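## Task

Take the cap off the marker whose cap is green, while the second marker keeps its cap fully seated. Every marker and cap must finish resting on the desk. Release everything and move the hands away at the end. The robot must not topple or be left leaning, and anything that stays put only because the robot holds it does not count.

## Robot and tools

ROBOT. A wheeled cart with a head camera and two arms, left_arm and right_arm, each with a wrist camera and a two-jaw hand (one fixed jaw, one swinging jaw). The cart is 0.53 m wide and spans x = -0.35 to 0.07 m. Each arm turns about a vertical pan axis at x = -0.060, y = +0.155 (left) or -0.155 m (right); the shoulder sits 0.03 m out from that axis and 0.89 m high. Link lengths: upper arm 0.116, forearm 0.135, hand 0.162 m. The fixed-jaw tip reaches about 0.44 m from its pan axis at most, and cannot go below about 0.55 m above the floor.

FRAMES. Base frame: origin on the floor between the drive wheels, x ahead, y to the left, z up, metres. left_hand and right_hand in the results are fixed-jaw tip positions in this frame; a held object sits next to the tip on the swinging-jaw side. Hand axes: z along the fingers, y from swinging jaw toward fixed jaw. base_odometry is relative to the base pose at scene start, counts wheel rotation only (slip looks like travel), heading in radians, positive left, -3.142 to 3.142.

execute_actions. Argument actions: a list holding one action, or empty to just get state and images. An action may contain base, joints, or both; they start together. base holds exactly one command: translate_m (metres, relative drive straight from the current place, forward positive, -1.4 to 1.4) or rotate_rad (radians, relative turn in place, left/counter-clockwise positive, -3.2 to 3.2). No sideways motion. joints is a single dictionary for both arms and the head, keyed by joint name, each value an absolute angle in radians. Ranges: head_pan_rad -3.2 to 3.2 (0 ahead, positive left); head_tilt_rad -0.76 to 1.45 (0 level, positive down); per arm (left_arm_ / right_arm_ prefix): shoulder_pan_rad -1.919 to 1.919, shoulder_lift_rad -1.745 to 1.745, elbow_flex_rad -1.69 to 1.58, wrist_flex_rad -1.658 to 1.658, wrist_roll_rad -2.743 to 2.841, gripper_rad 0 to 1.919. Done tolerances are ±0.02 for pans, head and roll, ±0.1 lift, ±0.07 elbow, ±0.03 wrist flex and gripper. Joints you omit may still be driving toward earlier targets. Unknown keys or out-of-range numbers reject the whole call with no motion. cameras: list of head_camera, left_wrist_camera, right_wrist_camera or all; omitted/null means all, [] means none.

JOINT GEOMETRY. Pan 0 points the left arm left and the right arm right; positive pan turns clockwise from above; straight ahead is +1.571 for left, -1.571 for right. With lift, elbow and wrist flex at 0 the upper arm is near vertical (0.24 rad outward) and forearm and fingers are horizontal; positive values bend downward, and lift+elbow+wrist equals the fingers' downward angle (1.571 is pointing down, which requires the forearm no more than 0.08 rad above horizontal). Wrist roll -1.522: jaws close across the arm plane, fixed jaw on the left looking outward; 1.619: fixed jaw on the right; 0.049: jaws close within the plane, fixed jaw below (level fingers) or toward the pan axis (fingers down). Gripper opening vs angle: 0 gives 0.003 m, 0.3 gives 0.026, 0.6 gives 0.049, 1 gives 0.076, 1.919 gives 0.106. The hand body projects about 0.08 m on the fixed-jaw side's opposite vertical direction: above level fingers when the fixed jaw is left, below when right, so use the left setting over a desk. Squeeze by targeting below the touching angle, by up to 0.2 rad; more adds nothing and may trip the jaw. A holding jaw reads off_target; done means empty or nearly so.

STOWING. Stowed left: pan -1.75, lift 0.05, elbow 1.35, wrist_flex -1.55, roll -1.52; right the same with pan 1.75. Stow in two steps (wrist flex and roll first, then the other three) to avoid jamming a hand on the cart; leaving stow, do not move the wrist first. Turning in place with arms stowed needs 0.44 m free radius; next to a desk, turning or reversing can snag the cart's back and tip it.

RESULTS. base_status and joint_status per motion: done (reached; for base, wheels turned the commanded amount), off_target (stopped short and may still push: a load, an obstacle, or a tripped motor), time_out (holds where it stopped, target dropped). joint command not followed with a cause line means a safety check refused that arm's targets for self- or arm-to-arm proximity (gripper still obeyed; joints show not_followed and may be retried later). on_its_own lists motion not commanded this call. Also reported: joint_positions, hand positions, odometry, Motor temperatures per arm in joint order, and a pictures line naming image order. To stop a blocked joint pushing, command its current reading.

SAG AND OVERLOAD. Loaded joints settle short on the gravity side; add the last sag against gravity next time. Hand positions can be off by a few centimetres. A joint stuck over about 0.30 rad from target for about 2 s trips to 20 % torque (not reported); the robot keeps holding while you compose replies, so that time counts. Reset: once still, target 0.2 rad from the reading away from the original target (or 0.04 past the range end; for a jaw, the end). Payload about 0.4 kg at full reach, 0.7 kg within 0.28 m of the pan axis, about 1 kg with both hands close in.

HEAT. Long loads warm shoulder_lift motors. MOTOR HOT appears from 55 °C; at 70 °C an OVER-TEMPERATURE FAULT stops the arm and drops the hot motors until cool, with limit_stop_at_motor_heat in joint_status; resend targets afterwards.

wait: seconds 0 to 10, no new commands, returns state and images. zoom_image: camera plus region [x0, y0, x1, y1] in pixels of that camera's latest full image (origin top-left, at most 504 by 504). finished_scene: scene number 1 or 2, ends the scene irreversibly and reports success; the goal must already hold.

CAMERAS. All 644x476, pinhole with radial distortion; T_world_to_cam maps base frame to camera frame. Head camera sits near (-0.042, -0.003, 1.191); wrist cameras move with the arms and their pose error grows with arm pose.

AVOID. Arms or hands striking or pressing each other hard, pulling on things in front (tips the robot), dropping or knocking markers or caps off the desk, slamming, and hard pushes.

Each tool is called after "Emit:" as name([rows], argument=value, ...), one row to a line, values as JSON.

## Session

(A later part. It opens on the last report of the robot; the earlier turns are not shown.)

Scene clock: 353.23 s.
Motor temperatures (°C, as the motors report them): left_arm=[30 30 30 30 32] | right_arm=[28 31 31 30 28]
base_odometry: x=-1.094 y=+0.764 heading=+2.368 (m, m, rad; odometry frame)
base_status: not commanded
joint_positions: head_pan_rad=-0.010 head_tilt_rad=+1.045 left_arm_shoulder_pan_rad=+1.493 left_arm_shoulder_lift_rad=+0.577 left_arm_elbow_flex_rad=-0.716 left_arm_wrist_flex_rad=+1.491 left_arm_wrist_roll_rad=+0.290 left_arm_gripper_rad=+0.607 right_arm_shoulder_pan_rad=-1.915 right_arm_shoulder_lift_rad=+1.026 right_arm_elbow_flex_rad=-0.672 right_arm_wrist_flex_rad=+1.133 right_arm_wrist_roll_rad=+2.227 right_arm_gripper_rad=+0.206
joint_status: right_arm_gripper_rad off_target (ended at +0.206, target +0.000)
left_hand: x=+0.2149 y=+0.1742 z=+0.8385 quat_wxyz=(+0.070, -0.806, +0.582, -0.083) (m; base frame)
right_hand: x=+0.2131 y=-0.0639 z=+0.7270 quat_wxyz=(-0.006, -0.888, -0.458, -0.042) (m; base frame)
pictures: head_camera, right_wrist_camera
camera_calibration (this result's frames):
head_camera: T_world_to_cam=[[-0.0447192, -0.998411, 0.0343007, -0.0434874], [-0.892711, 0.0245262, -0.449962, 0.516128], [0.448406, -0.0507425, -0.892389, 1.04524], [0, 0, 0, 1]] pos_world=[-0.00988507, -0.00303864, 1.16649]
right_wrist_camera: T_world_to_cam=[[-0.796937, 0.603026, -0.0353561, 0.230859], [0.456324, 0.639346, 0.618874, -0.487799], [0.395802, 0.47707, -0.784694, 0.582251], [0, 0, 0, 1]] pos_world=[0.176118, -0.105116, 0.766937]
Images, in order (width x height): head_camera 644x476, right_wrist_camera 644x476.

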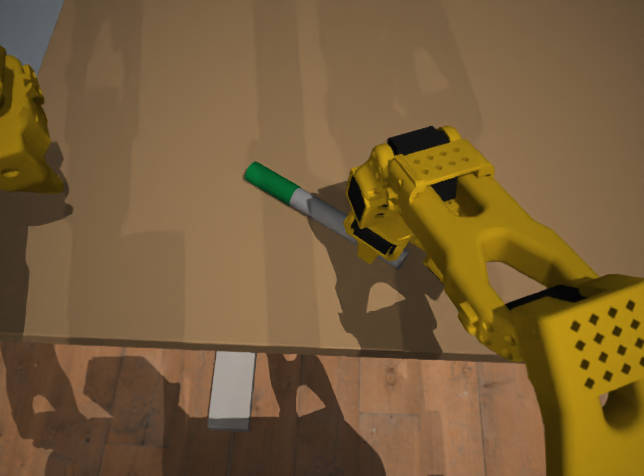

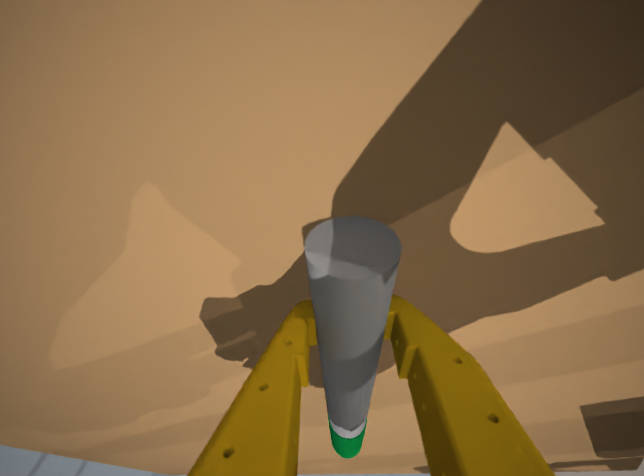

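Emit:
execute_actions([
  {"joints": {"right_arm_shoulder_lift_rad": 0.93, "right_arm_elbow_flex_rad": -0.788, "right_arm_wrist_flex_rad": 1.187, "left_arm_shoulder_pan_rad": 1.919, "left_arm_shoulder_lift_rad": 0.672, "left_arm_elbow_flex_rad": -0.664, "left_arm_wrist_flex_rad": 1.258, "left_arm_wrist_roll_rad": 0.35}},
])

Scene clock: 384.77 s.
Motor temperatures (°C, as the motors report them): left_arm=[30 30 31 30 32] | right_arm=[28 31 31 30 28]
base_odometry: x=-1.094 y=+0.764 heading=+2.368 (m, m, rad; odometry frame)
base_status: not commanded
joint_positions: head_pan_rad=-0.010 head_tilt_rad=+1.045 left_arm_shoulder_pan_rad=+1.910 left_arm_shoulder_lift_rad=+0.695 left_arm_elbow_flex_rad=-0.661 left_arm_wrist_flex_rad=+1.270 left_arm_wrist_roll_rad=+0.339 left_arm_gripper_rad=+0.607 right_arm_shoulder_pan_rad=-1.915 right_arm_shoulder_lift_rad=+1.000 right_arm_elbow_flex_rad=-0.754 right_arm_wrist_flex_rad=+1.182 right_arm_wrist_roll_rad=+2.227 right_arm_gripper_rad=+0.206
joint_status: all done
left_hand: x=+0.2163 y=+0.0546 z=+0.8061 quat_wxyz=(+0.060, -0.684, +0.718, -0.118) (m; base frame)
right_hand: x=+0.2244 y=-0.0598 z=+0.7453 quat_wxyz=(-0.009, -0.887, -0.457, -0.071) (m; base frame)
pictures: head_camera, left_wrist_camera, right_wrist_camera
camera_calibration (this result's frames):
head_camera: T_world_to_cam=[[-0.0447193, -0.998411, 0.0343007, -0.0434874], [-0.892711, 0.0245264, -0.449962, 0.516128], [0.448406, -0.0507426, -0.892389, 1.04524], [0, 0, 0, 1]] pos_world=[-0.00988507, -0.00303865, 1.16649]
left_wrist_camera: T_world_to_cam=[[0.965476, 0.00306262, 0.260473, -0.418645], [-0.156604, -0.792229, 0.589787, -0.37659], [0.208161, -0.610217, -0.764398, 0.67508], [0, 0, 0, 1]] pos_world=[0.204691, 0.114881, 0.847184]
right_wrist_camera: T_world_to_cam=[[-0.794125, 0.604036, -0.0671232, 0.261201], [0.421358, 0.626793, 0.65543, -0.527006], [0.437975, 0.49221, -0.752268, 0.557372], [0, 0, 0, 1]] pos_world=[0.185369, -0.101795, 0.782241]
Images, in order (width x height): head_camera 644x476, left_wrist_camera 644x476, right_wrist_camera 644x476.

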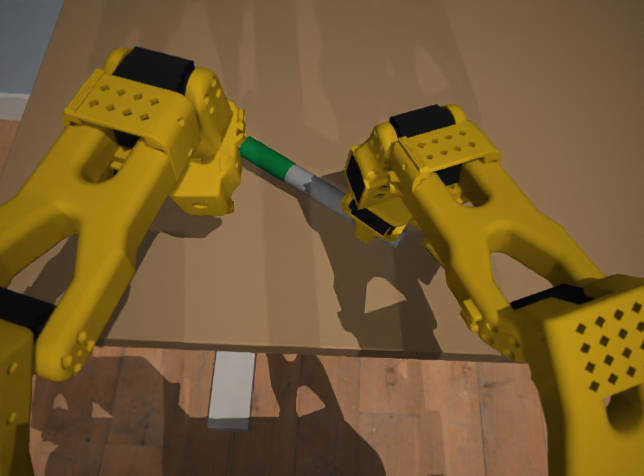

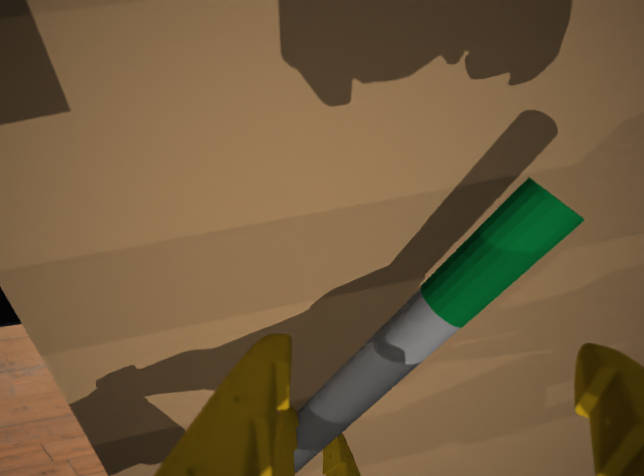

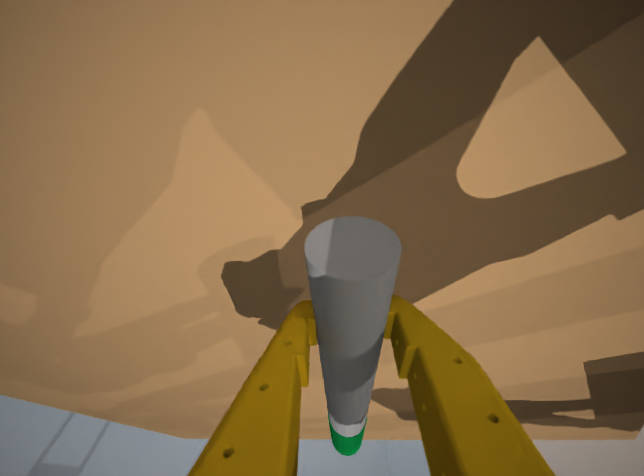

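Emit:
execute_actions([
  {"joints": {"right_arm_wrist_roll_rad": 2.838}},
])

Scene clock: 390.37 s.
Motor temperatures (°C, as the motors report them): left_arm=[30 30 31 30 32] | right_arm=[28 31 31 30 28]
base_odometry: x=-1.094 y=+0.764 heading=+2.368 (m, m, rad; odometry frame)
base_status: not commanded
joint_positions: head_pan_rad=-0.010 head_tilt_rad=+1.045 left_arm_shoulder_pan_rad=+1.910 left_arm_shoulder_lift_rad=+0.695 left_arm_elbow_flex_rad=-0.661 left_arm_wrist_flex_rad=+1.270 left_arm_wrist_roll_rad=+0.339 left_arm_gripper_rad=+0.607 right_arm_shoulder_pan_rad=-1.915 right_arm_shoulder_lift_rad=+1.000 right_arm_elbow_flex_rad=-0.754 right_arm_wrist_flex_rad=+1.182 right_arm_wrist_roll_rad=+2.825 right_arm_gripper_rad=+0.206
joint_status: all done
joint sent to its limit — the command would take right_arm_wrist_roll_rad past its upper limit, so that joint was sent only as far as its limit.
left_hand: x=+0.2163 y=+0.0546 z=+0.8061 quat_wxyz=(+0.060, -0.684, +0.718, -0.118) (m; base frame)
right_hand: x=+0.2257 y=-0.0554 z=+0.7456 quat_wxyz=(-0.030, -0.713, -0.698, -0.065) (m; base frame)
pictures: head_camera, left_wrist_camera, right_wrist_camera
camera_calibration (this result's frames):
head_camera: T_world_to_cam=[[-0.0447194, -0.998411, 0.0343007, -0.0434874], [-0.892711, 0.0245264, -0.449962, 0.516128], [0.448406, -0.0507426, -0.892389, 1.04524], [0, 0, 0, 1]] pos_world=[-0.00988507, -0.00303865, 1.16649]
left_wrist_camera: T_world_to_cam=[[0.965476, 0.00306262, 0.260473, -0.418645], [-0.156604, -0.792229, 0.589787, -0.37659], [0.208161, -0.610217, -0.764398, 0.67508], [0, 0, 0, 1]] pos_world=[0.204691, 0.114881, 0.847184]
right_wrist_camera: T_world_to_cam=[[-0.99137, 0.0512735, -0.120654, 0.313398], [-0.0320627, 0.797564, 0.602382, -0.379247], [0.127116, 0.601051, -0.789037, 0.658515], [0, 0, 0, 1]] pos_world=[0.214826, -0.109396, 0.785856]
Images, in order (width x height): head_camera 644x476, left_wrist_camera 644x476, right_wrist_camera 644x476.

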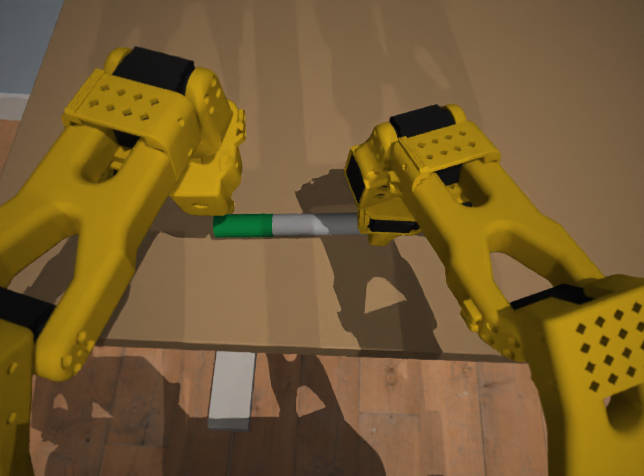

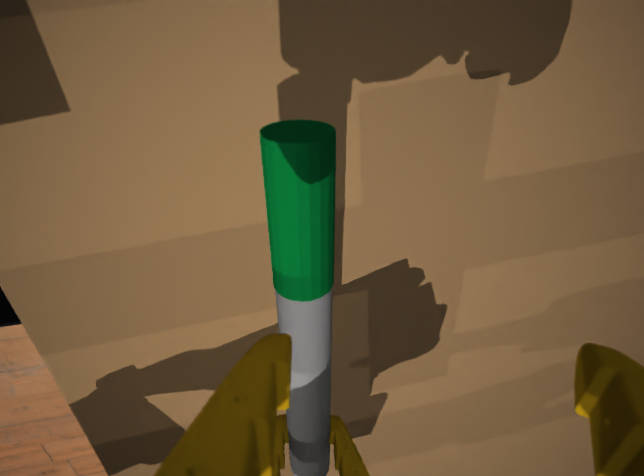

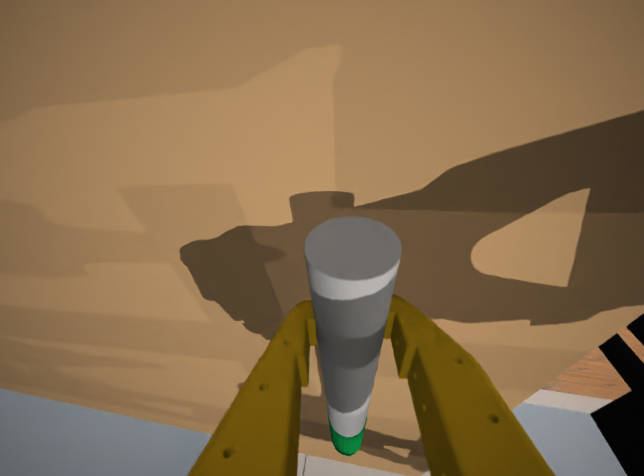

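Emit:
zoom_image(camera="left_wrist_camera", region=[200, 100, 420, 400])

Emit:
zoom_image(camera="head_camera", region=[150, 140, 450, 320])

Region (200, 100, 420, 400) of left_wrist_camera's 644x476 image, scaled by 1.680; it fills the left 370 columns of this view, and the rest is white.

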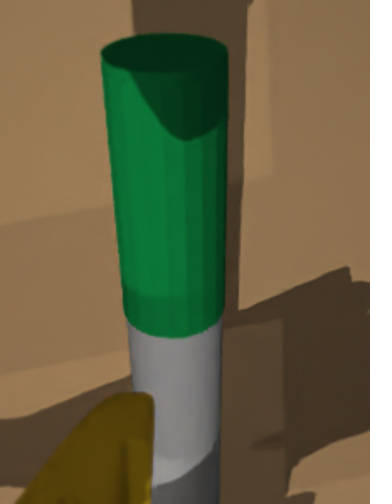

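Region (150, 140, 450, 320) of head_camera's 644x476 image, scaled by 1.680; it fills the top 302 rows of this view, and the rest is white.

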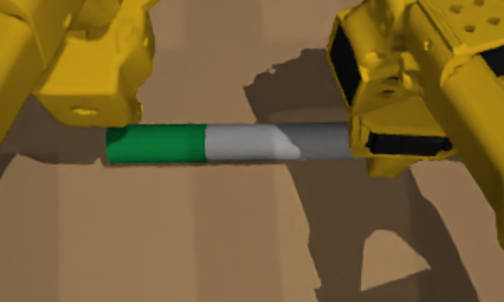

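Emit:
execute_actions([
  {"joints": {"left_arm_shoulder_lift_rad": 0.804, "left_arm_wrist_flex_rad": 1.177}},
], cameras=["left_wrist_camera", "head_camera"])

Scene clock: 428.63 s.
Motor temperatures (°C, as the motors report them): left_arm=[30 30 31 30 32] | right_arm=[28 31 31 30 28]
base_odometry: x=-1.094 y=+0.764 heading=+2.368 (m, m, rad; odometry frame)
base_status: not commanded
joint_positions: head_pan_rad=-0.010 head_tilt_rad=+1.045 left_arm_shoulder_pan_rad=+1.910 left_arm_shoulder_lift_rad=+0.829 left_arm_elbow_flex_rad=-0.661 left_arm_wrist_flex_rad=+1.189 left_arm_wrist_roll_rad=+0.339 left_arm_gripper_rad=+0.607 right_arm_shoulder_pan_rad=-1.915 right_arm_shoulder_lift_rad=+1.000 right_arm_elbow_flex_rad=-0.754 right_arm_wrist_flex_rad=+1.182 right_arm_wrist_roll_rad=+2.825 right_arm_gripper_rad=+0.206
joint_status: all done
left_hand: x=+0.2153 y=+0.0550 z=+0.7735 quat_wxyz=(+0.048, -0.686, +0.720, -0.095) (m; base frame)
right_hand: x=+0.2257 y=-0.0554 z=+0.7456 quat_wxyz=(-0.030, -0.713, -0.698, -0.065) (m; base frame)
pictures: head_camera, left_wrist_camera
camera_calibration (this result's frames):
head_camera: T_world_to_cam=[[-0.0447192, -0.998411, 0.0343007, -0.0434874], [-0.892711, 0.0245263, -0.449962, 0.516128], [0.448406, -0.0507426, -0.892389, 1.04524], [0, 0, 0, 1]] pos_world=[-0.00988507, -0.00303864, 1.16649]
left_wrist_camera: T_world_to_cam=[[0.977115, -0.00104542, 0.21271, -0.374498], [-0.127759, -0.80241, 0.582937, -0.357565], [0.170071, -0.596772, -0.78418, 0.673321], [0, 0, 0, 1]] pos_world=[0.205733, 0.114514, 0.816103]
Images, in order (width x height): head_camera 644x476, left_wrist_camera 644x476.

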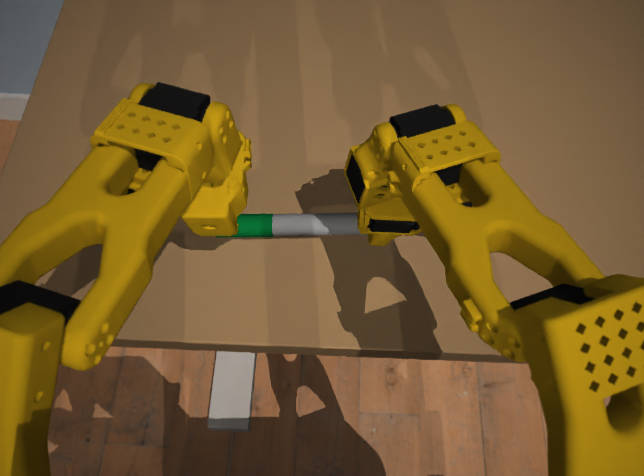

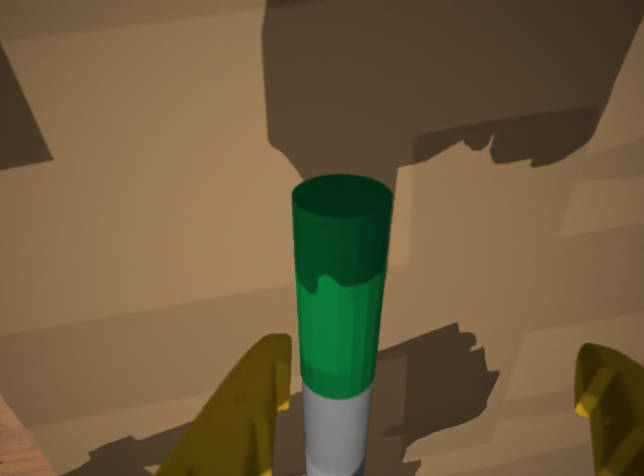

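Emit:
zoom_image(camera="left_wrist_camera", region=[220, 150, 460, 476])

Region (220, 150, 460, 476) of left_wrist_camera's 644x476 image, scaled by 1.546; it fills the left 371 columns of this view, and the rest is white.

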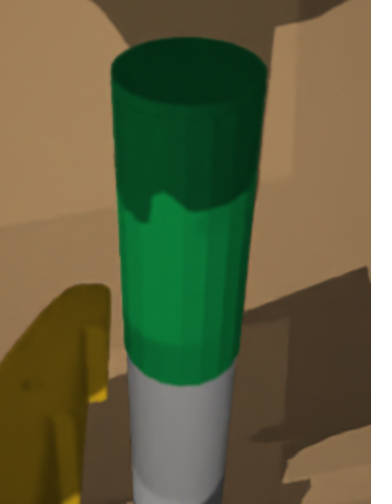

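Emit:
execute_actions([
  {"joints": {"left_arm_shoulder_lift_rad": 0.906, "left_arm_wrist_flex_rad": 1.092}},
], cameras=["left_wrist_camera", "head_camera"])

Scene clock: 442.27 s.
Motor temperatures (°C, as the motors report them): left_arm=[30 30 31 30 32] | right_arm=[28 31 31 30 28]
base_odometry: x=-1.094 y=+0.764 heading=+2.368 (m, m, rad; odometry frame)
base_status: not commanded
joint_positions: head_pan_rad=-0.010 head_tilt_rad=+1.045 left_arm_shoulder_pan_rad=+1.910 left_arm_shoulder_lift_rad=+0.930 left_arm_elbow_flex_rad=-0.661 left_arm_wrist_flex_rad=+1.103 left_arm_wrist_roll_rad=+0.339 left_arm_gripper_rad=+0.607 right_arm_shoulder_pan_rad=-1.915 right_arm_shoulder_lift_rad=+1.000 right_arm_elbow_flex_rad=-0.754 right_arm_wrist_flex_rad=+1.182 right_arm_wrist_roll_rad=+2.825 right_arm_gripper_rad=+0.206
joint_status: all done
left_hand: x=+0.2155 y=+0.0549 z=+0.7491 quat_wxyz=(+0.045, -0.686, +0.721, -0.088) (m; base frame)
right_hand: x=+0.2257 y=-0.0554 z=+0.7456 quat_wxyz=(-0.030, -0.713, -0.698, -0.065) (m; base frame)
pictures: head_camera, left_wrist_camera
camera_calibration (this result's frames):
head_camera: T_world_to_cam=[[-0.0447192, -0.998411, 0.0343007, -0.0434874], [-0.892711, 0.0245263, -0.449962, 0.516128], [0.448406, -0.0507425, -0.892389, 1.04524], [0, 0, 0, 1]] pos_world=[-0.00988507, -0.00303864, 1.16649]
left_wrist_camera: T_world_to_cam=[[0.980089, -0.00209532, 0.198546, -0.359458], [-0.119344, -0.80538, 0.58062, -0.343276], [0.158689, -0.592755, -0.789595, 0.660394], [0, 0, 0, 1]] pos_world=[0.206537, 0.11423, 0.792126]
Images, in order (width x height): head_camera 644x476, left_wrist_camera 644x476.

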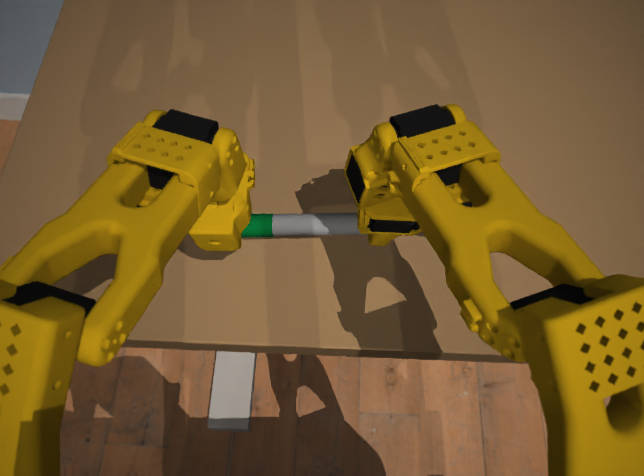

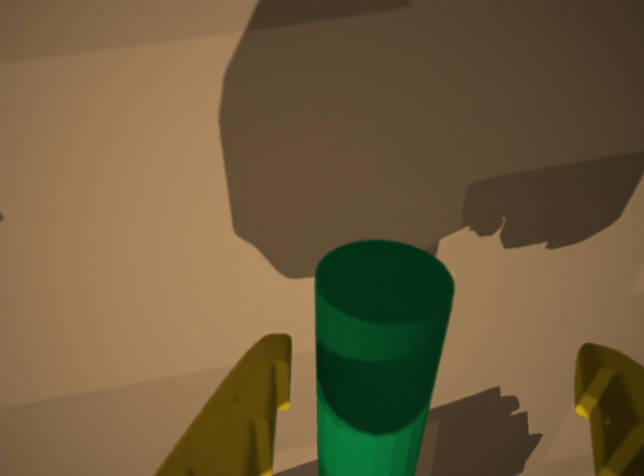

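Emit:
execute_actions([
  {"joints": {"left_arm_gripper_rad": 0.26}},
], cameras=["left_wrist_camera", "head_camera"])

Scene clock: 448.53 s.
Motor temperatures (°C, as the motors report them): left_arm=[30 30 31 30 32] | right_arm=[28 31 31 30 28]
base_odometry: x=-1.094 y=+0.764 heading=+2.368 (m, m, rad; odometry frame)
base_status: not commanded
joint_positions: head_pan_rad=-0.010 head_tilt_rad=+1.045 left_arm_shoulder_pan_rad=+1.910 left_arm_shoulder_lift_rad=+0.930 left_arm_elbow_flex_rad=-0.661 left_arm_wrist_flex_rad=+1.101 left_arm_wrist_roll_rad=+0.339 left_arm_gripper_rad=+0.269 right_arm_shoulder_pan_rad=-1.915 right_arm_shoulder_lift_rad=+1.000 right_arm_elbow_flex_rad=-0.754 right_arm_wrist_flex_rad=+1.184 right_arm_wrist_roll_rad=+2.827 right_arm_gripper_rad=+0.206
joint_status: all done
left_hand: x=+0.2157 y=+0.0549 z=+0.7491 quat_wxyz=(+0.045, -0.686, +0.720, -0.089) (m; base frame)
right_hand: x=+0.2255 y=-0.0555 z=+0.7456 quat_wxyz=(-0.029, -0.712, -0.699, -0.064) (m; base frame)
pictures: head_camera, left_wrist_camera
camera_calibration (this result's frames):
head_camera: T_world_to_cam=[[-0.0447194, -0.998411, 0.0343007, -0.0434874], [-0.892711, 0.0245264, -0.449962, 0.516128], [0.448406, -0.0507426, -0.892389, 1.04524], [0, 0, 0, 1]] pos_world=[-0.00988508, -0.00303865, 1.16649]
left_wrist_camera: T_world_to_cam=[[0.979801, -0.00199359, 0.199965, -0.360697], [-0.120184, -0.805084, 0.580858, -0.343349], [0.15983, -0.593158, -0.789062, 0.659715], [0, 0, 0, 1]] pos_world=[0.206704, 0.114171, 0.79212]
Images, in order (width x height): head_camera 644x476, left_wrist_camera 644x476.

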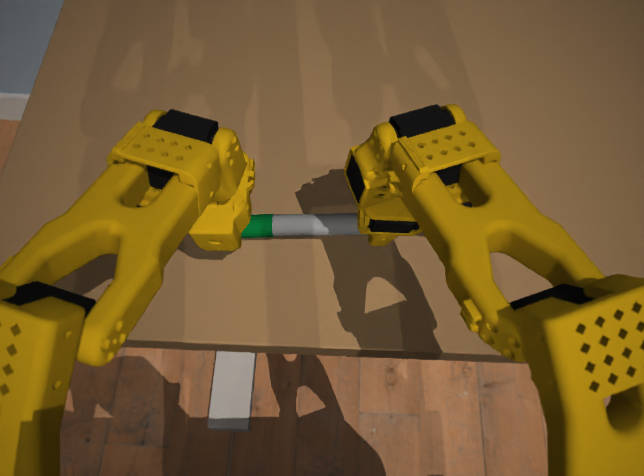

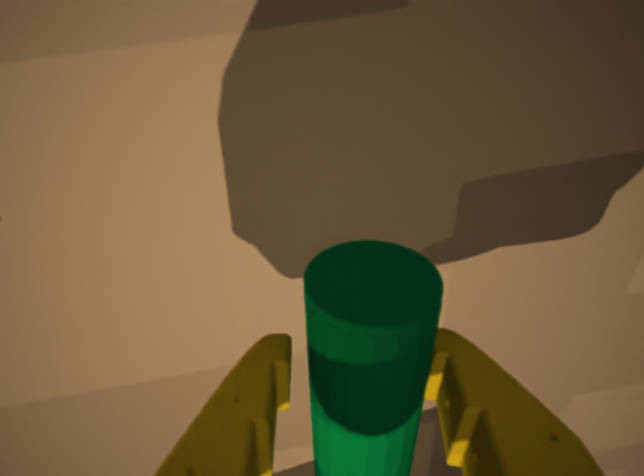

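Emit:
execute_actions([
  {"joints": {"left_arm_gripper_rad": 0.03}},
], cameras=["left_wrist_camera", "right_wrist_camera", "head_camera"])

Scene clock: 451.50 s.
Motor temperatures (°C, as the motors report them): left_arm=[30 30 31 30 32] | right_arm=[28 31 31 30 28]
base_odometry: x=-1.094 y=+0.764 heading=+2.368 (m, m, rad; odometry frame)
base_status: not commanded
joint_positions: head_pan_rad=-0.010 head_tilt_rad=+1.045 left_arm_shoulder_pan_rad=+1.910 left_arm_shoulder_lift_rad=+0.930 left_arm_elbow_flex_rad=-0.661 left_arm_wrist_flex_rad=+1.097 left_arm_wrist_roll_rad=+0.341 left_arm_gripper_rad=+0.217 right_arm_shoulder_pan_rad=-1.917 right_arm_shoulder_lift_rad=+1.000 right_arm_elbow_flex_rad=-0.754 right_arm_wrist_flex_rad=+1.187 right_arm_wrist_roll_rad=+2.830 right_arm_gripper_rad=+0.206
joint_status: left_arm_gripper_rad off_target (ended at +0.217, target +0.030)
left_hand: x=+0.2164 y=+0.0546 z=+0.7492 quat_wxyz=(+0.046, -0.687, +0.720, -0.091) (m; base frame)
right_hand: x=+0.2249 y=-0.0552 z=+0.7455 quat_wxyz=(-0.029, -0.710, -0.700, -0.063) (m; base frame)
pictures: head_camera, left_wrist_camera, right_wrist_camera
camera_calibration (this result's frames):
head_camera: T_world_to_cam=[[-0.0447149, -0.998411, 0.0343007, -0.0434872], [-0.892711, 0.0245225, -0.449962, 0.516128], [0.448406, -0.0507406, -0.892389, 1.04524], [0, 0, 0, 1]] pos_world=[-0.00988506, -0.00303848, 1.16649]
left_wrist_camera: T_world_to_cam=[[0.978947, -0.000153689, 0.204116, -0.364422], [-0.121438, -0.804206, 0.581812, -0.344031], [0.164062, -0.59435, -0.787294, 0.657369], [0, 0, 0, 1]] pos_world=[0.207122, 0.11398, 0.792088]
right_wrist_camera: T_world_to_cam=[[-0.992151, 0.0449762, -0.11668, 0.309406], [-0.0344501, 0.798664, 0.600791, -0.37759], [0.12021, 0.600095, -0.790845, 0.661225], [0, 0, 0, 1]] pos_world=[0.214483, -0.109146, 0.785881]
Images, in order (width x height): head_camera 644x476, left_wrist_camera 644x476, right_wrist_camera 644x476.

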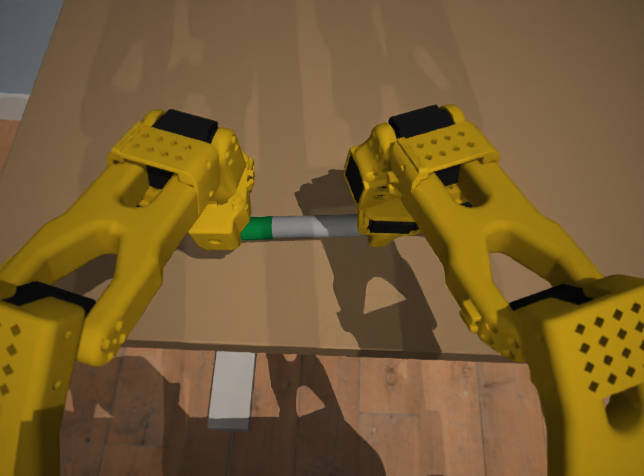

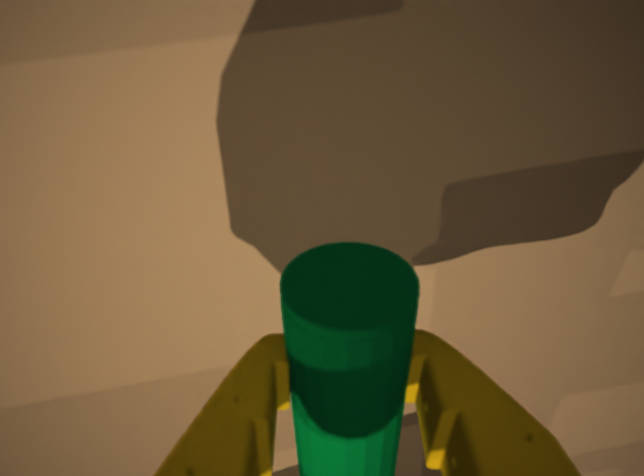

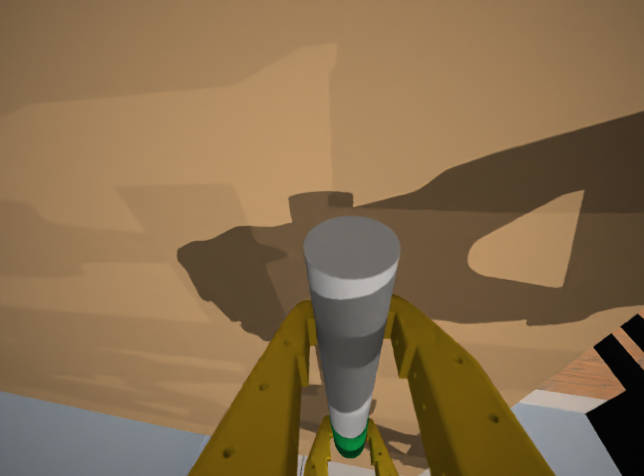

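Emit:
execute_actions([
  {"joints": {"left_arm_shoulder_pan_rad": 1.83, "left_arm_gripper_rad": 0.017, "right_arm_shoulder_pan_rad": -1.919}},
], cameras=["left_wrist_camera", "head_camera"])

Scene clock: 458.80 s.
Motor temperatures (°C, as the motors report them): left_arm=[30 30 30 30 32] | right_arm=[28 32 31 30 28]
base_odometry: x=-1.094 y=+0.764 heading=+2.368 (m, m, rad; odometry frame)
base_status: not commanded
joint_positions: head_pan_rad=-0.010 head_tilt_rad=+1.045 left_arm_shoulder_pan_rad=+1.881 left_arm_shoulder_lift_rad=+0.930 left_arm_elbow_flex_rad=-0.661 left_arm_wrist_flex_rad=+1.097 left_arm_wrist_roll_rad=+0.341 left_arm_gripper_rad=+0.216 right_arm_shoulder_pan_rad=-1.925 right_arm_shoulder_lift_rad=+0.998 right_arm_elbow_flex_rad=-0.763 right_arm_wrist_flex_rad=+1.187 right_arm_wrist_roll_rad=+2.830 right_arm_gripper_rad=+0.206
joint_status: left_arm_shoulder_pan_rad off_target (ended at +1.880, target +1.830); left_arm_gripper_rad off_target (ended at +0.216, target +0.017); the others done
left_hand: x=+0.2192 y=+0.0627 z=+0.7492 quat_wxyz=(+0.048, -0.697, +0.710, -0.090) (m; base frame)
right_hand: x=+0.2259 y=-0.0523 z=+0.7474 quat_wxyz=(-0.031, -0.708, -0.703, -0.068) (m; base frame)
pictures: head_camera, left_wrist_camera
camera_calibration (this result's frames):
head_camera: T_world_to_cam=[[-0.0447149, -0.998411, 0.0343007, -0.0434872], [-0.892711, 0.0245225, -0.449962, 0.516128], [0.448406, -0.0507406, -0.892389, 1.04524], [0, 0, 0, 1]] pos_world=[-0.00988506, -0.00303848, 1.16649]
left_wrist_camera: T_world_to_cam=[[0.978535, 0.0283744, 0.204116, -0.368868], [-0.0979502, -0.807403, 0.581812, -0.342126], [0.181313, -0.589317, -0.787294, 0.657624], [0, 0, 0, 1]] pos_world=[0.208204, 0.121782, 0.792088]
Images, in order (width x height): head_camera 644x476, left_wrist_camera 644x476.

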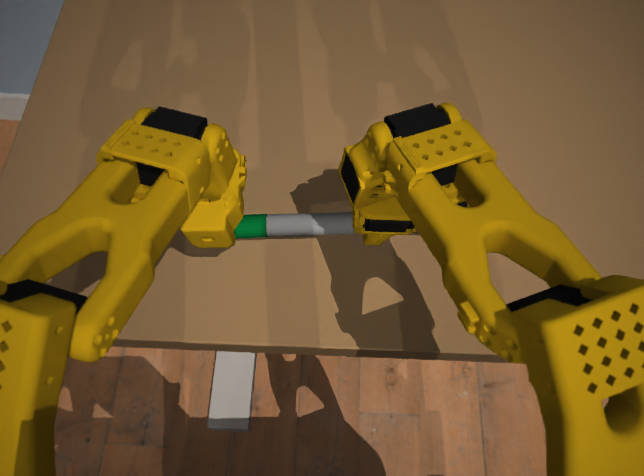

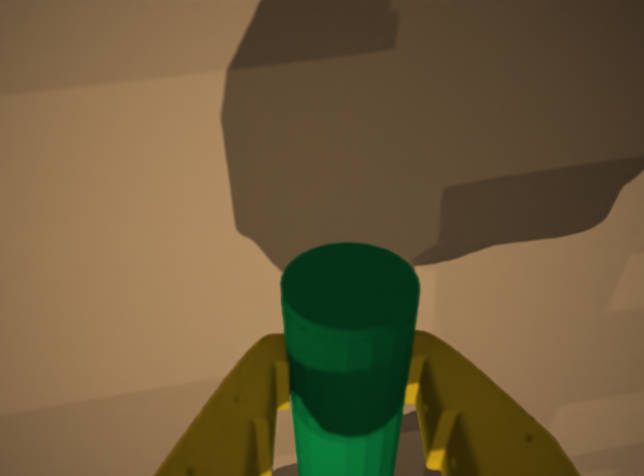

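Emit:
execute_actions([
  {"joints": {"left_arm_shoulder_pan_rad": 1.77}},
], cameras=["left_wrist_camera", "head_camera"])

Scene clock: 460.87 s.
Motor temperatures (°C, as the motors report them): left_arm=[30 30 30 30 32] | right_arm=[28 32 31 30 28]
base_odometry: x=-1.094 y=+0.764 heading=+2.368 (m, m, rad; odometry frame)
base_status: not commanded
joint_positions: head_pan_rad=-0.010 head_tilt_rad=+1.045 left_arm_shoulder_pan_rad=+1.856 left_arm_shoulder_lift_rad=+0.930 left_arm_elbow_flex_rad=-0.661 left_arm_wrist_flex_rad=+1.097 left_arm_wrist_roll_rad=+0.341 left_arm_gripper_rad=+0.216 right_arm_shoulder_pan_rad=-1.929 right_arm_shoulder_lift_rad=+0.992 right_arm_elbow_flex_rad=-0.771 right_arm_wrist_flex_rad=+1.187 right_arm_wrist_roll_rad=+2.830 right_arm_gripper_rad=+0.206
joint_status: left_arm_shoulder_pan_rad off_target (ended at +1.857, target +1.770)
left_hand: x=+0.2214 y=+0.0696 z=+0.7492 quat_wxyz=(+0.049, -0.706, +0.701, -0.090) (m; base frame)
right_hand: x=+0.2276 y=-0.0502 z=+0.7504 quat_wxyz=(-0.034, -0.706, -0.704, -0.074) (m; base frame)
pictures: head_camera, left_wrist_camera
camera_calibration (this result's frames):
head_camera: T_world_to_cam=[[-0.0447118, -0.998411, 0.0343007, -0.043487], [-0.892711, 0.0245196, -0.449962, 0.516128], [0.448406, -0.0507392, -0.892389, 1.04524], [0, 0, 0, 1]] pos_world=[-0.00988505, -0.00303837, 1.16649]
left_wrist_camera: T_world_to_cam=[[0.977544, 0.0523803, 0.204116, -0.372649], [-0.078106, -0.809564, 0.581812, -0.3406], [0.195721, -0.58469, -0.787294, 0.657771], [0, 0, 0, 1]] pos_world=[0.208938, 0.128374, 0.792088]
Images, in order (width x height): head_camera 644x476, left_wrist_camera 644x476.

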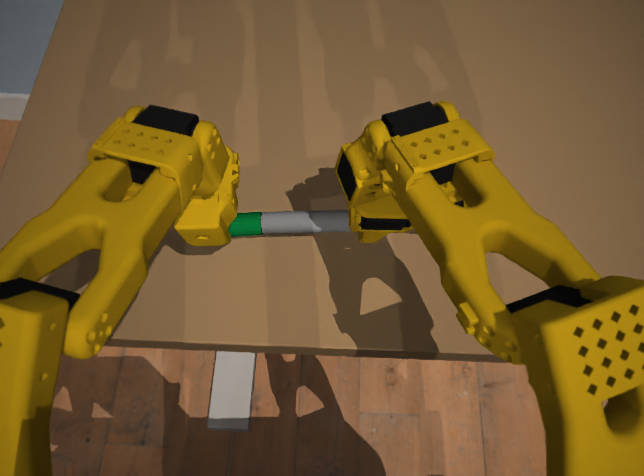

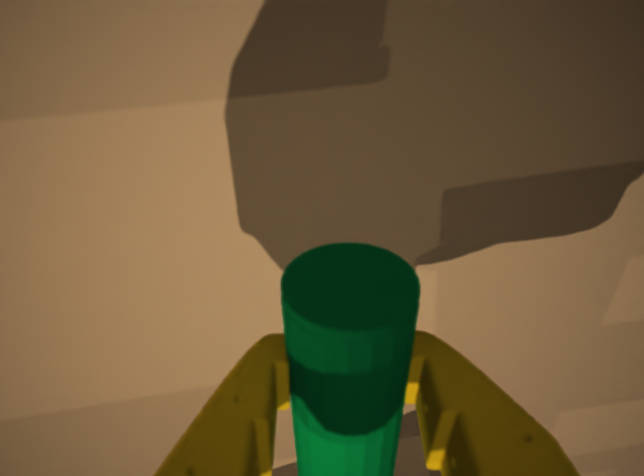

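Emit:
execute_actions([
  {"joints": {"left_arm_shoulder_pan_rad": 1.72}},
], cameras=["left_wrist_camera", "head_camera"])

Scene clock: 462.87 s.
Motor temperatures (°C, as the motors report them): left_arm=[30 30 30 30 32] | right_arm=[28 32 31 30 28]
base_odometry: x=-1.094 y=+0.764 heading=+2.368 (m, m, rad; odometry frame)
base_status: not commanded
joint_positions: head_pan_rad=-0.010 head_tilt_rad=+1.045 left_arm_shoulder_pan_rad=+1.728 left_arm_shoulder_lift_rad=+0.935 left_arm_elbow_flex_rad=-0.659 left_arm_wrist_flex_rad=+1.097 left_arm_wrist_roll_rad=+0.341 left_arm_gripper_rad=+0.216 right_arm_shoulder_pan_rad=-1.920 right_arm_shoulder_lift_rad=+0.992 right_arm_elbow_flex_rad=-0.771 right_arm_wrist_flex_rad=+1.187 right_arm_wrist_roll_rad=+2.830 right_arm_gripper_rad=+0.206
joint_status: all done
left_hand: x=+0.2291 y=+0.1066 z=+0.7478 quat_wxyz=(+0.053, -0.750, +0.654, -0.084) (m; base frame)
right_hand: x=+0.2285 y=-0.0528 z=+0.7504 quat_wxyz=(-0.034, -0.709, -0.701, -0.074) (m; base frame)
pictures: head_camera, left_wrist_camera
camera_calibration (this result's frames):
head_camera: T_world_to_cam=[[-0.0446341, -0.998414, 0.0343007, -0.0434834], [-0.892713, 0.0244502, -0.449962, 0.516127], [0.44841, -0.0507043, -0.892389, 1.04524], [0, 0, 0, 1]] pos_world=[-0.00988481, -0.00303548, 1.16649]
left_wrist_camera: T_world_to_cam=[[0.963929, 0.177366, 0.198448, -0.387778], [0.0300922, -0.813446, 0.580861, -0.33285], [0.264452, -0.553938, -0.789442, 0.65935], [0, 0, 0, 1]] pos_world=[0.209441, 0.163262, 0.790812]
Images, in order (width x height): head_camera 644x476, left_wrist_camera 644x476.

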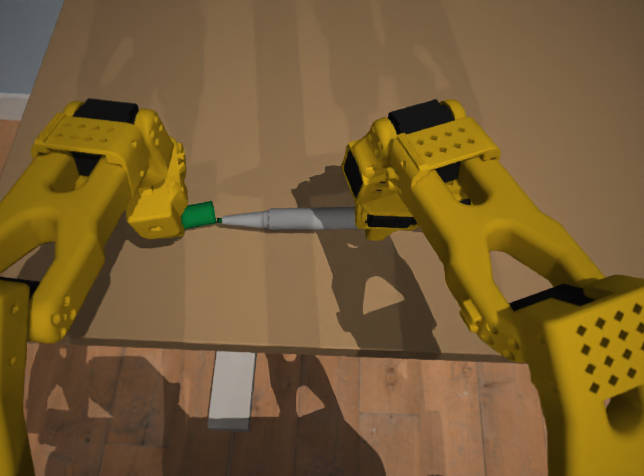

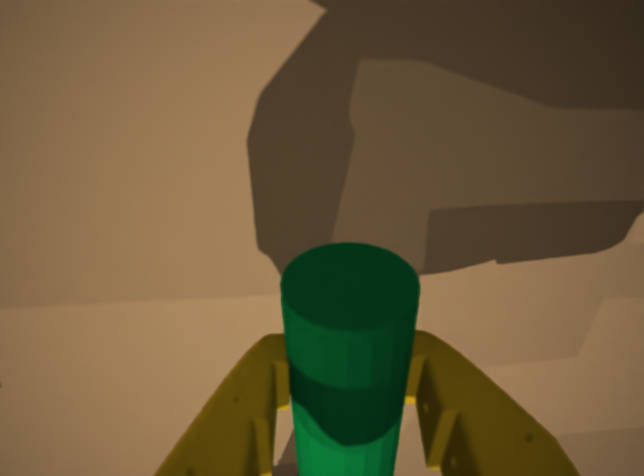

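Emit:
zoom_image(camera="head_camera", region=[130, 170, 410, 270])

Region (130, 170, 410, 270) of head_camera's 644x476 image, scaled by 1.800; it fills the top 180 rows of this view, and the rest is white.

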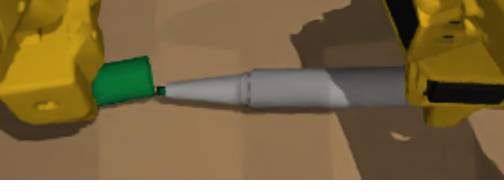

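Emit:
execute_actions([
  {"joints": {"left_arm_shoulder_pan_rad": 1.57, "left_arm_shoulder_lift_rad": 0.95, "left_arm_wrist_flex_rad": 1.047, "right_arm_shoulder_lift_rad": 1.034, "right_arm_wrist_flex_rad": 1.115}},
])

Scene clock: 484.57 s.
Motor temperatures (°C, as the motors report them): left_arm=[30 30 30 30 32] | right_arm=[28 32 31 30 28]
base_odometry: x=-1.094 y=+0.764 heading=+2.368 (m, m, rad; odometry frame)
base_status: not commanded
joint_positions: head_pan_rad=-0.010 head_tilt_rad=+1.045 left_arm_shoulder_pan_rad=+1.579 left_arm_shoulder_lift_rad=+0.976 left_arm_elbow_flex_rad=-0.659 left_arm_wrist_flex_rad=+1.058 left_arm_wrist_roll_rad=+0.341 left_arm_gripper_rad=+0.216 right_arm_shoulder_pan_rad=-1.920 right_arm_shoulder_lift_rad=+1.058 right_arm_elbow_flex_rad=-0.771 right_arm_wrist_flex_rad=+1.124 right_arm_wrist_roll_rad=+2.830 right_arm_gripper_rad=+0.206
joint_status: all done
left_hand: x=+0.2329 y=+0.1500 z=+0.7378 quat_wxyz=(+0.058, -0.796, +0.597, -0.078) (m; base frame)
right_hand: x=+0.2284 y=-0.0529 z=+0.7343 quat_wxyz=(-0.033, -0.709, -0.701, -0.072) (m; base frame)
pictures: head_camera, left_wrist_camera, right_wrist_camera
camera_calibration (this result's frames):
head_camera: T_world_to_cam=[[-0.0446341, -0.998414, 0.0343007, -0.0434834], [-0.892713, 0.0244502, -0.449962, 0.516127], [0.44841, -0.0507043, -0.892389, 1.04524], [0, 0, 0, 1]] pos_world=[-0.0098848, -0.00303548, 1.16649]
left_wrist_camera: T_world_to_cam=[[0.927589, 0.318301, 0.195611, -0.407756], [0.152132, -0.800011, 0.580378, -0.321966], [0.341226, -0.508593, -0.790505, 0.650621], [0, 0, 0, 1]] pos_world=[0.205202, 0.203115, 0.780942]
right_wrist_camera: T_world_to_cam=[[-0.989731, 0.042862, -0.136367, 0.325306], [-0.0490743, 0.79412, 0.605776, -0.373096], [0.134257, 0.606247, -0.783862, 0.642532], [0, 0, 0, 1]] pos_world=[0.217392, -0.107193, 0.77403]
Images, in order (width x height): head_camera 644x476, left_wrist_camera 644x476, right_wrist_camera 644x476.

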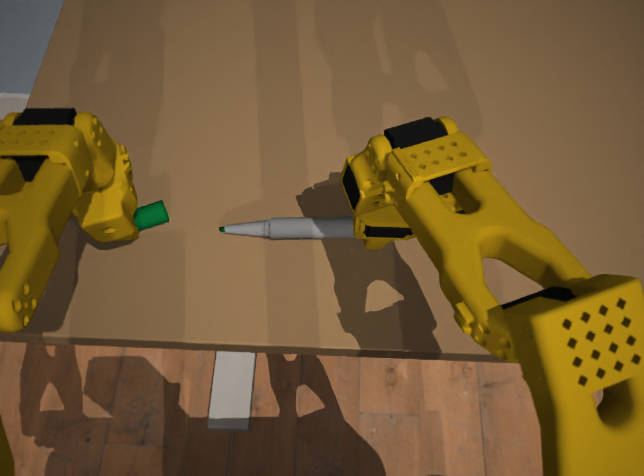

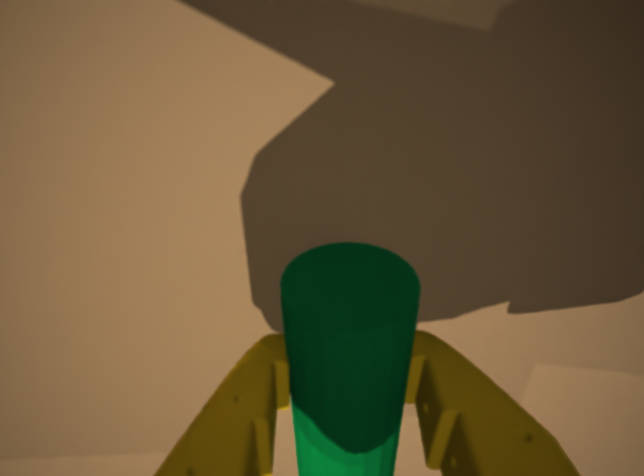

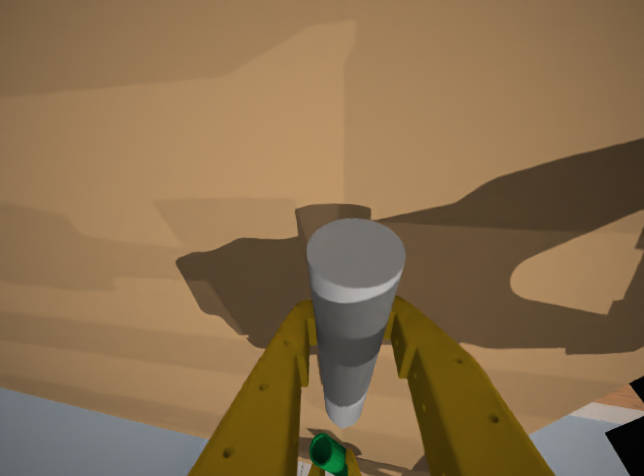

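Emit:
execute_actions([
  {"joints": {"left_arm_shoulder_lift_rad": 0.978, "left_arm_wrist_flex_rad": 1.02, "right_arm_shoulder_lift_rad": 1.066, "right_arm_wrist_flex_rad": 1.083}},
])

Scene clock: 487.90 s.
Motor temperatures (°C, as the motors report them): left_arm=[30 30 30 30 32] | right_arm=[28 32 31 30 28]
base_odometry: x=-1.094 y=+0.764 heading=+2.368 (m, m, rad; odometry frame)
base_status: not commanded
joint_positions: head_pan_rad=-0.010 head_tilt_rad=+1.045 left_arm_shoulder_pan_rad=+1.579 left_arm_shoulder_lift_rad=+0.984 left_arm_elbow_flex_rad=-0.659 left_arm_wrist_flex_rad=+1.032 left_arm_wrist_roll_rad=+0.341 left_arm_gripper_rad=+0.216 right_arm_shoulder_pan_rad=-1.920 right_arm_shoulder_lift_rad=+1.080 right_arm_elbow_flex_rad=-0.771 right_arm_wrist_flex_rad=+1.090 right_arm_wrist_roll_rad=+2.830 right_arm_gripper_rad=+0.206
joint_status: all done
left_hand: x=+0.2358 y=+0.1500 z=+0.7365 quat_wxyz=(+0.063, -0.796, +0.596, -0.086) (m; base frame)
right_hand: x=+0.2301 y=-0.0523 z=+0.7295 quat_wxyz=(-0.036, -0.708, -0.700, -0.078) (m; base frame)
pictures: head_camera, left_wrist_camera, right_wrist_camera
camera_calibration (this result's frames):
head_camera: T_world_to_cam=[[-0.044634, -0.998414, 0.0343007, -0.0434834], [-0.892713, 0.0244501, -0.449962, 0.516127], [0.44841, -0.0507043, -0.892389, 1.04524], [0, 0, 0, 1]] pos_world=[-0.0098848, -0.00303547, 1.16649]
left_wrist_camera: T_world_to_cam=[[0.923831, 0.318331, 0.212604, -0.421837], [0.141423, -0.799925, 0.583197, -0.321202], [0.355718, -0.508709, -0.784016, 0.640348], [0, 0, 0, 1]] pos_world=[0.207349, 0.203098, 0.779051]
right_wrist_camera: T_world_to_cam=[[-0.988094, 0.0434583, -0.147589, 0.334158], [-0.0560753, 0.79157, 0.6085, -0.371111], [0.143272, 0.609531, -0.779709, 0.633233], [0, 0, 0, 1]] pos_world=[0.218645, -0.106737, 0.768877]
Images, in order (width x height): head_camera 644x476, left_wrist_camera 644x476, right_wrist_camera 644x476.

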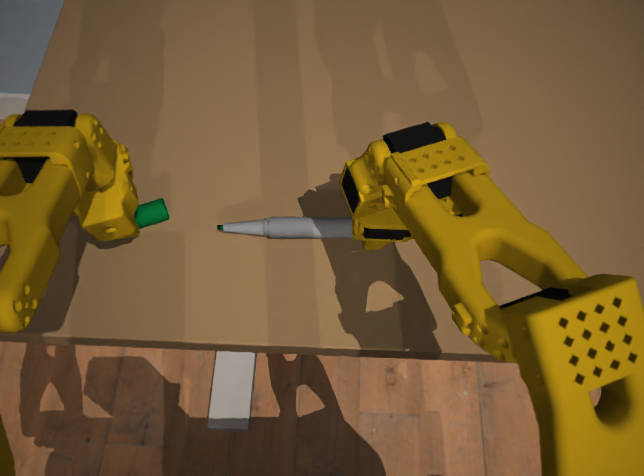

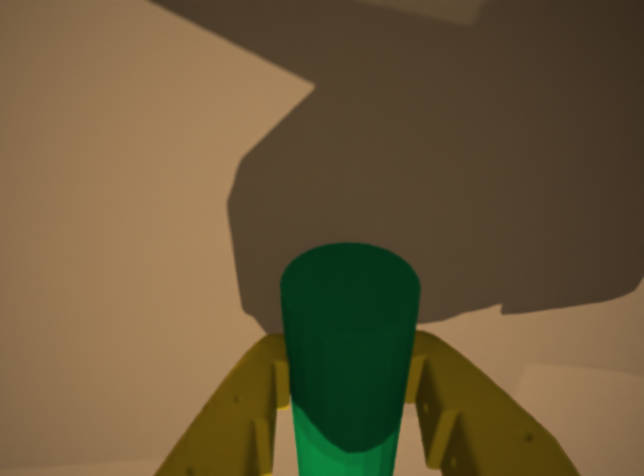

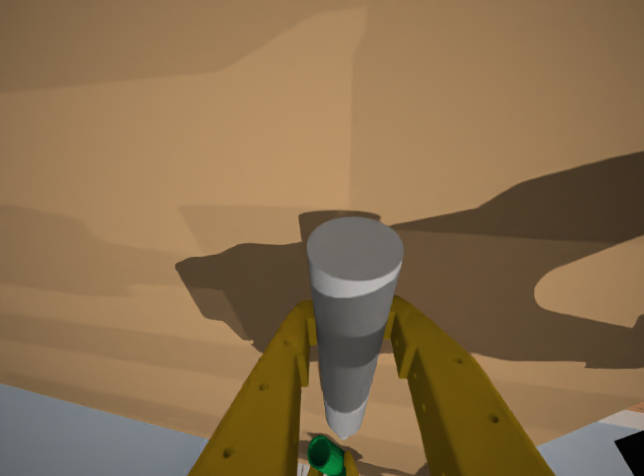

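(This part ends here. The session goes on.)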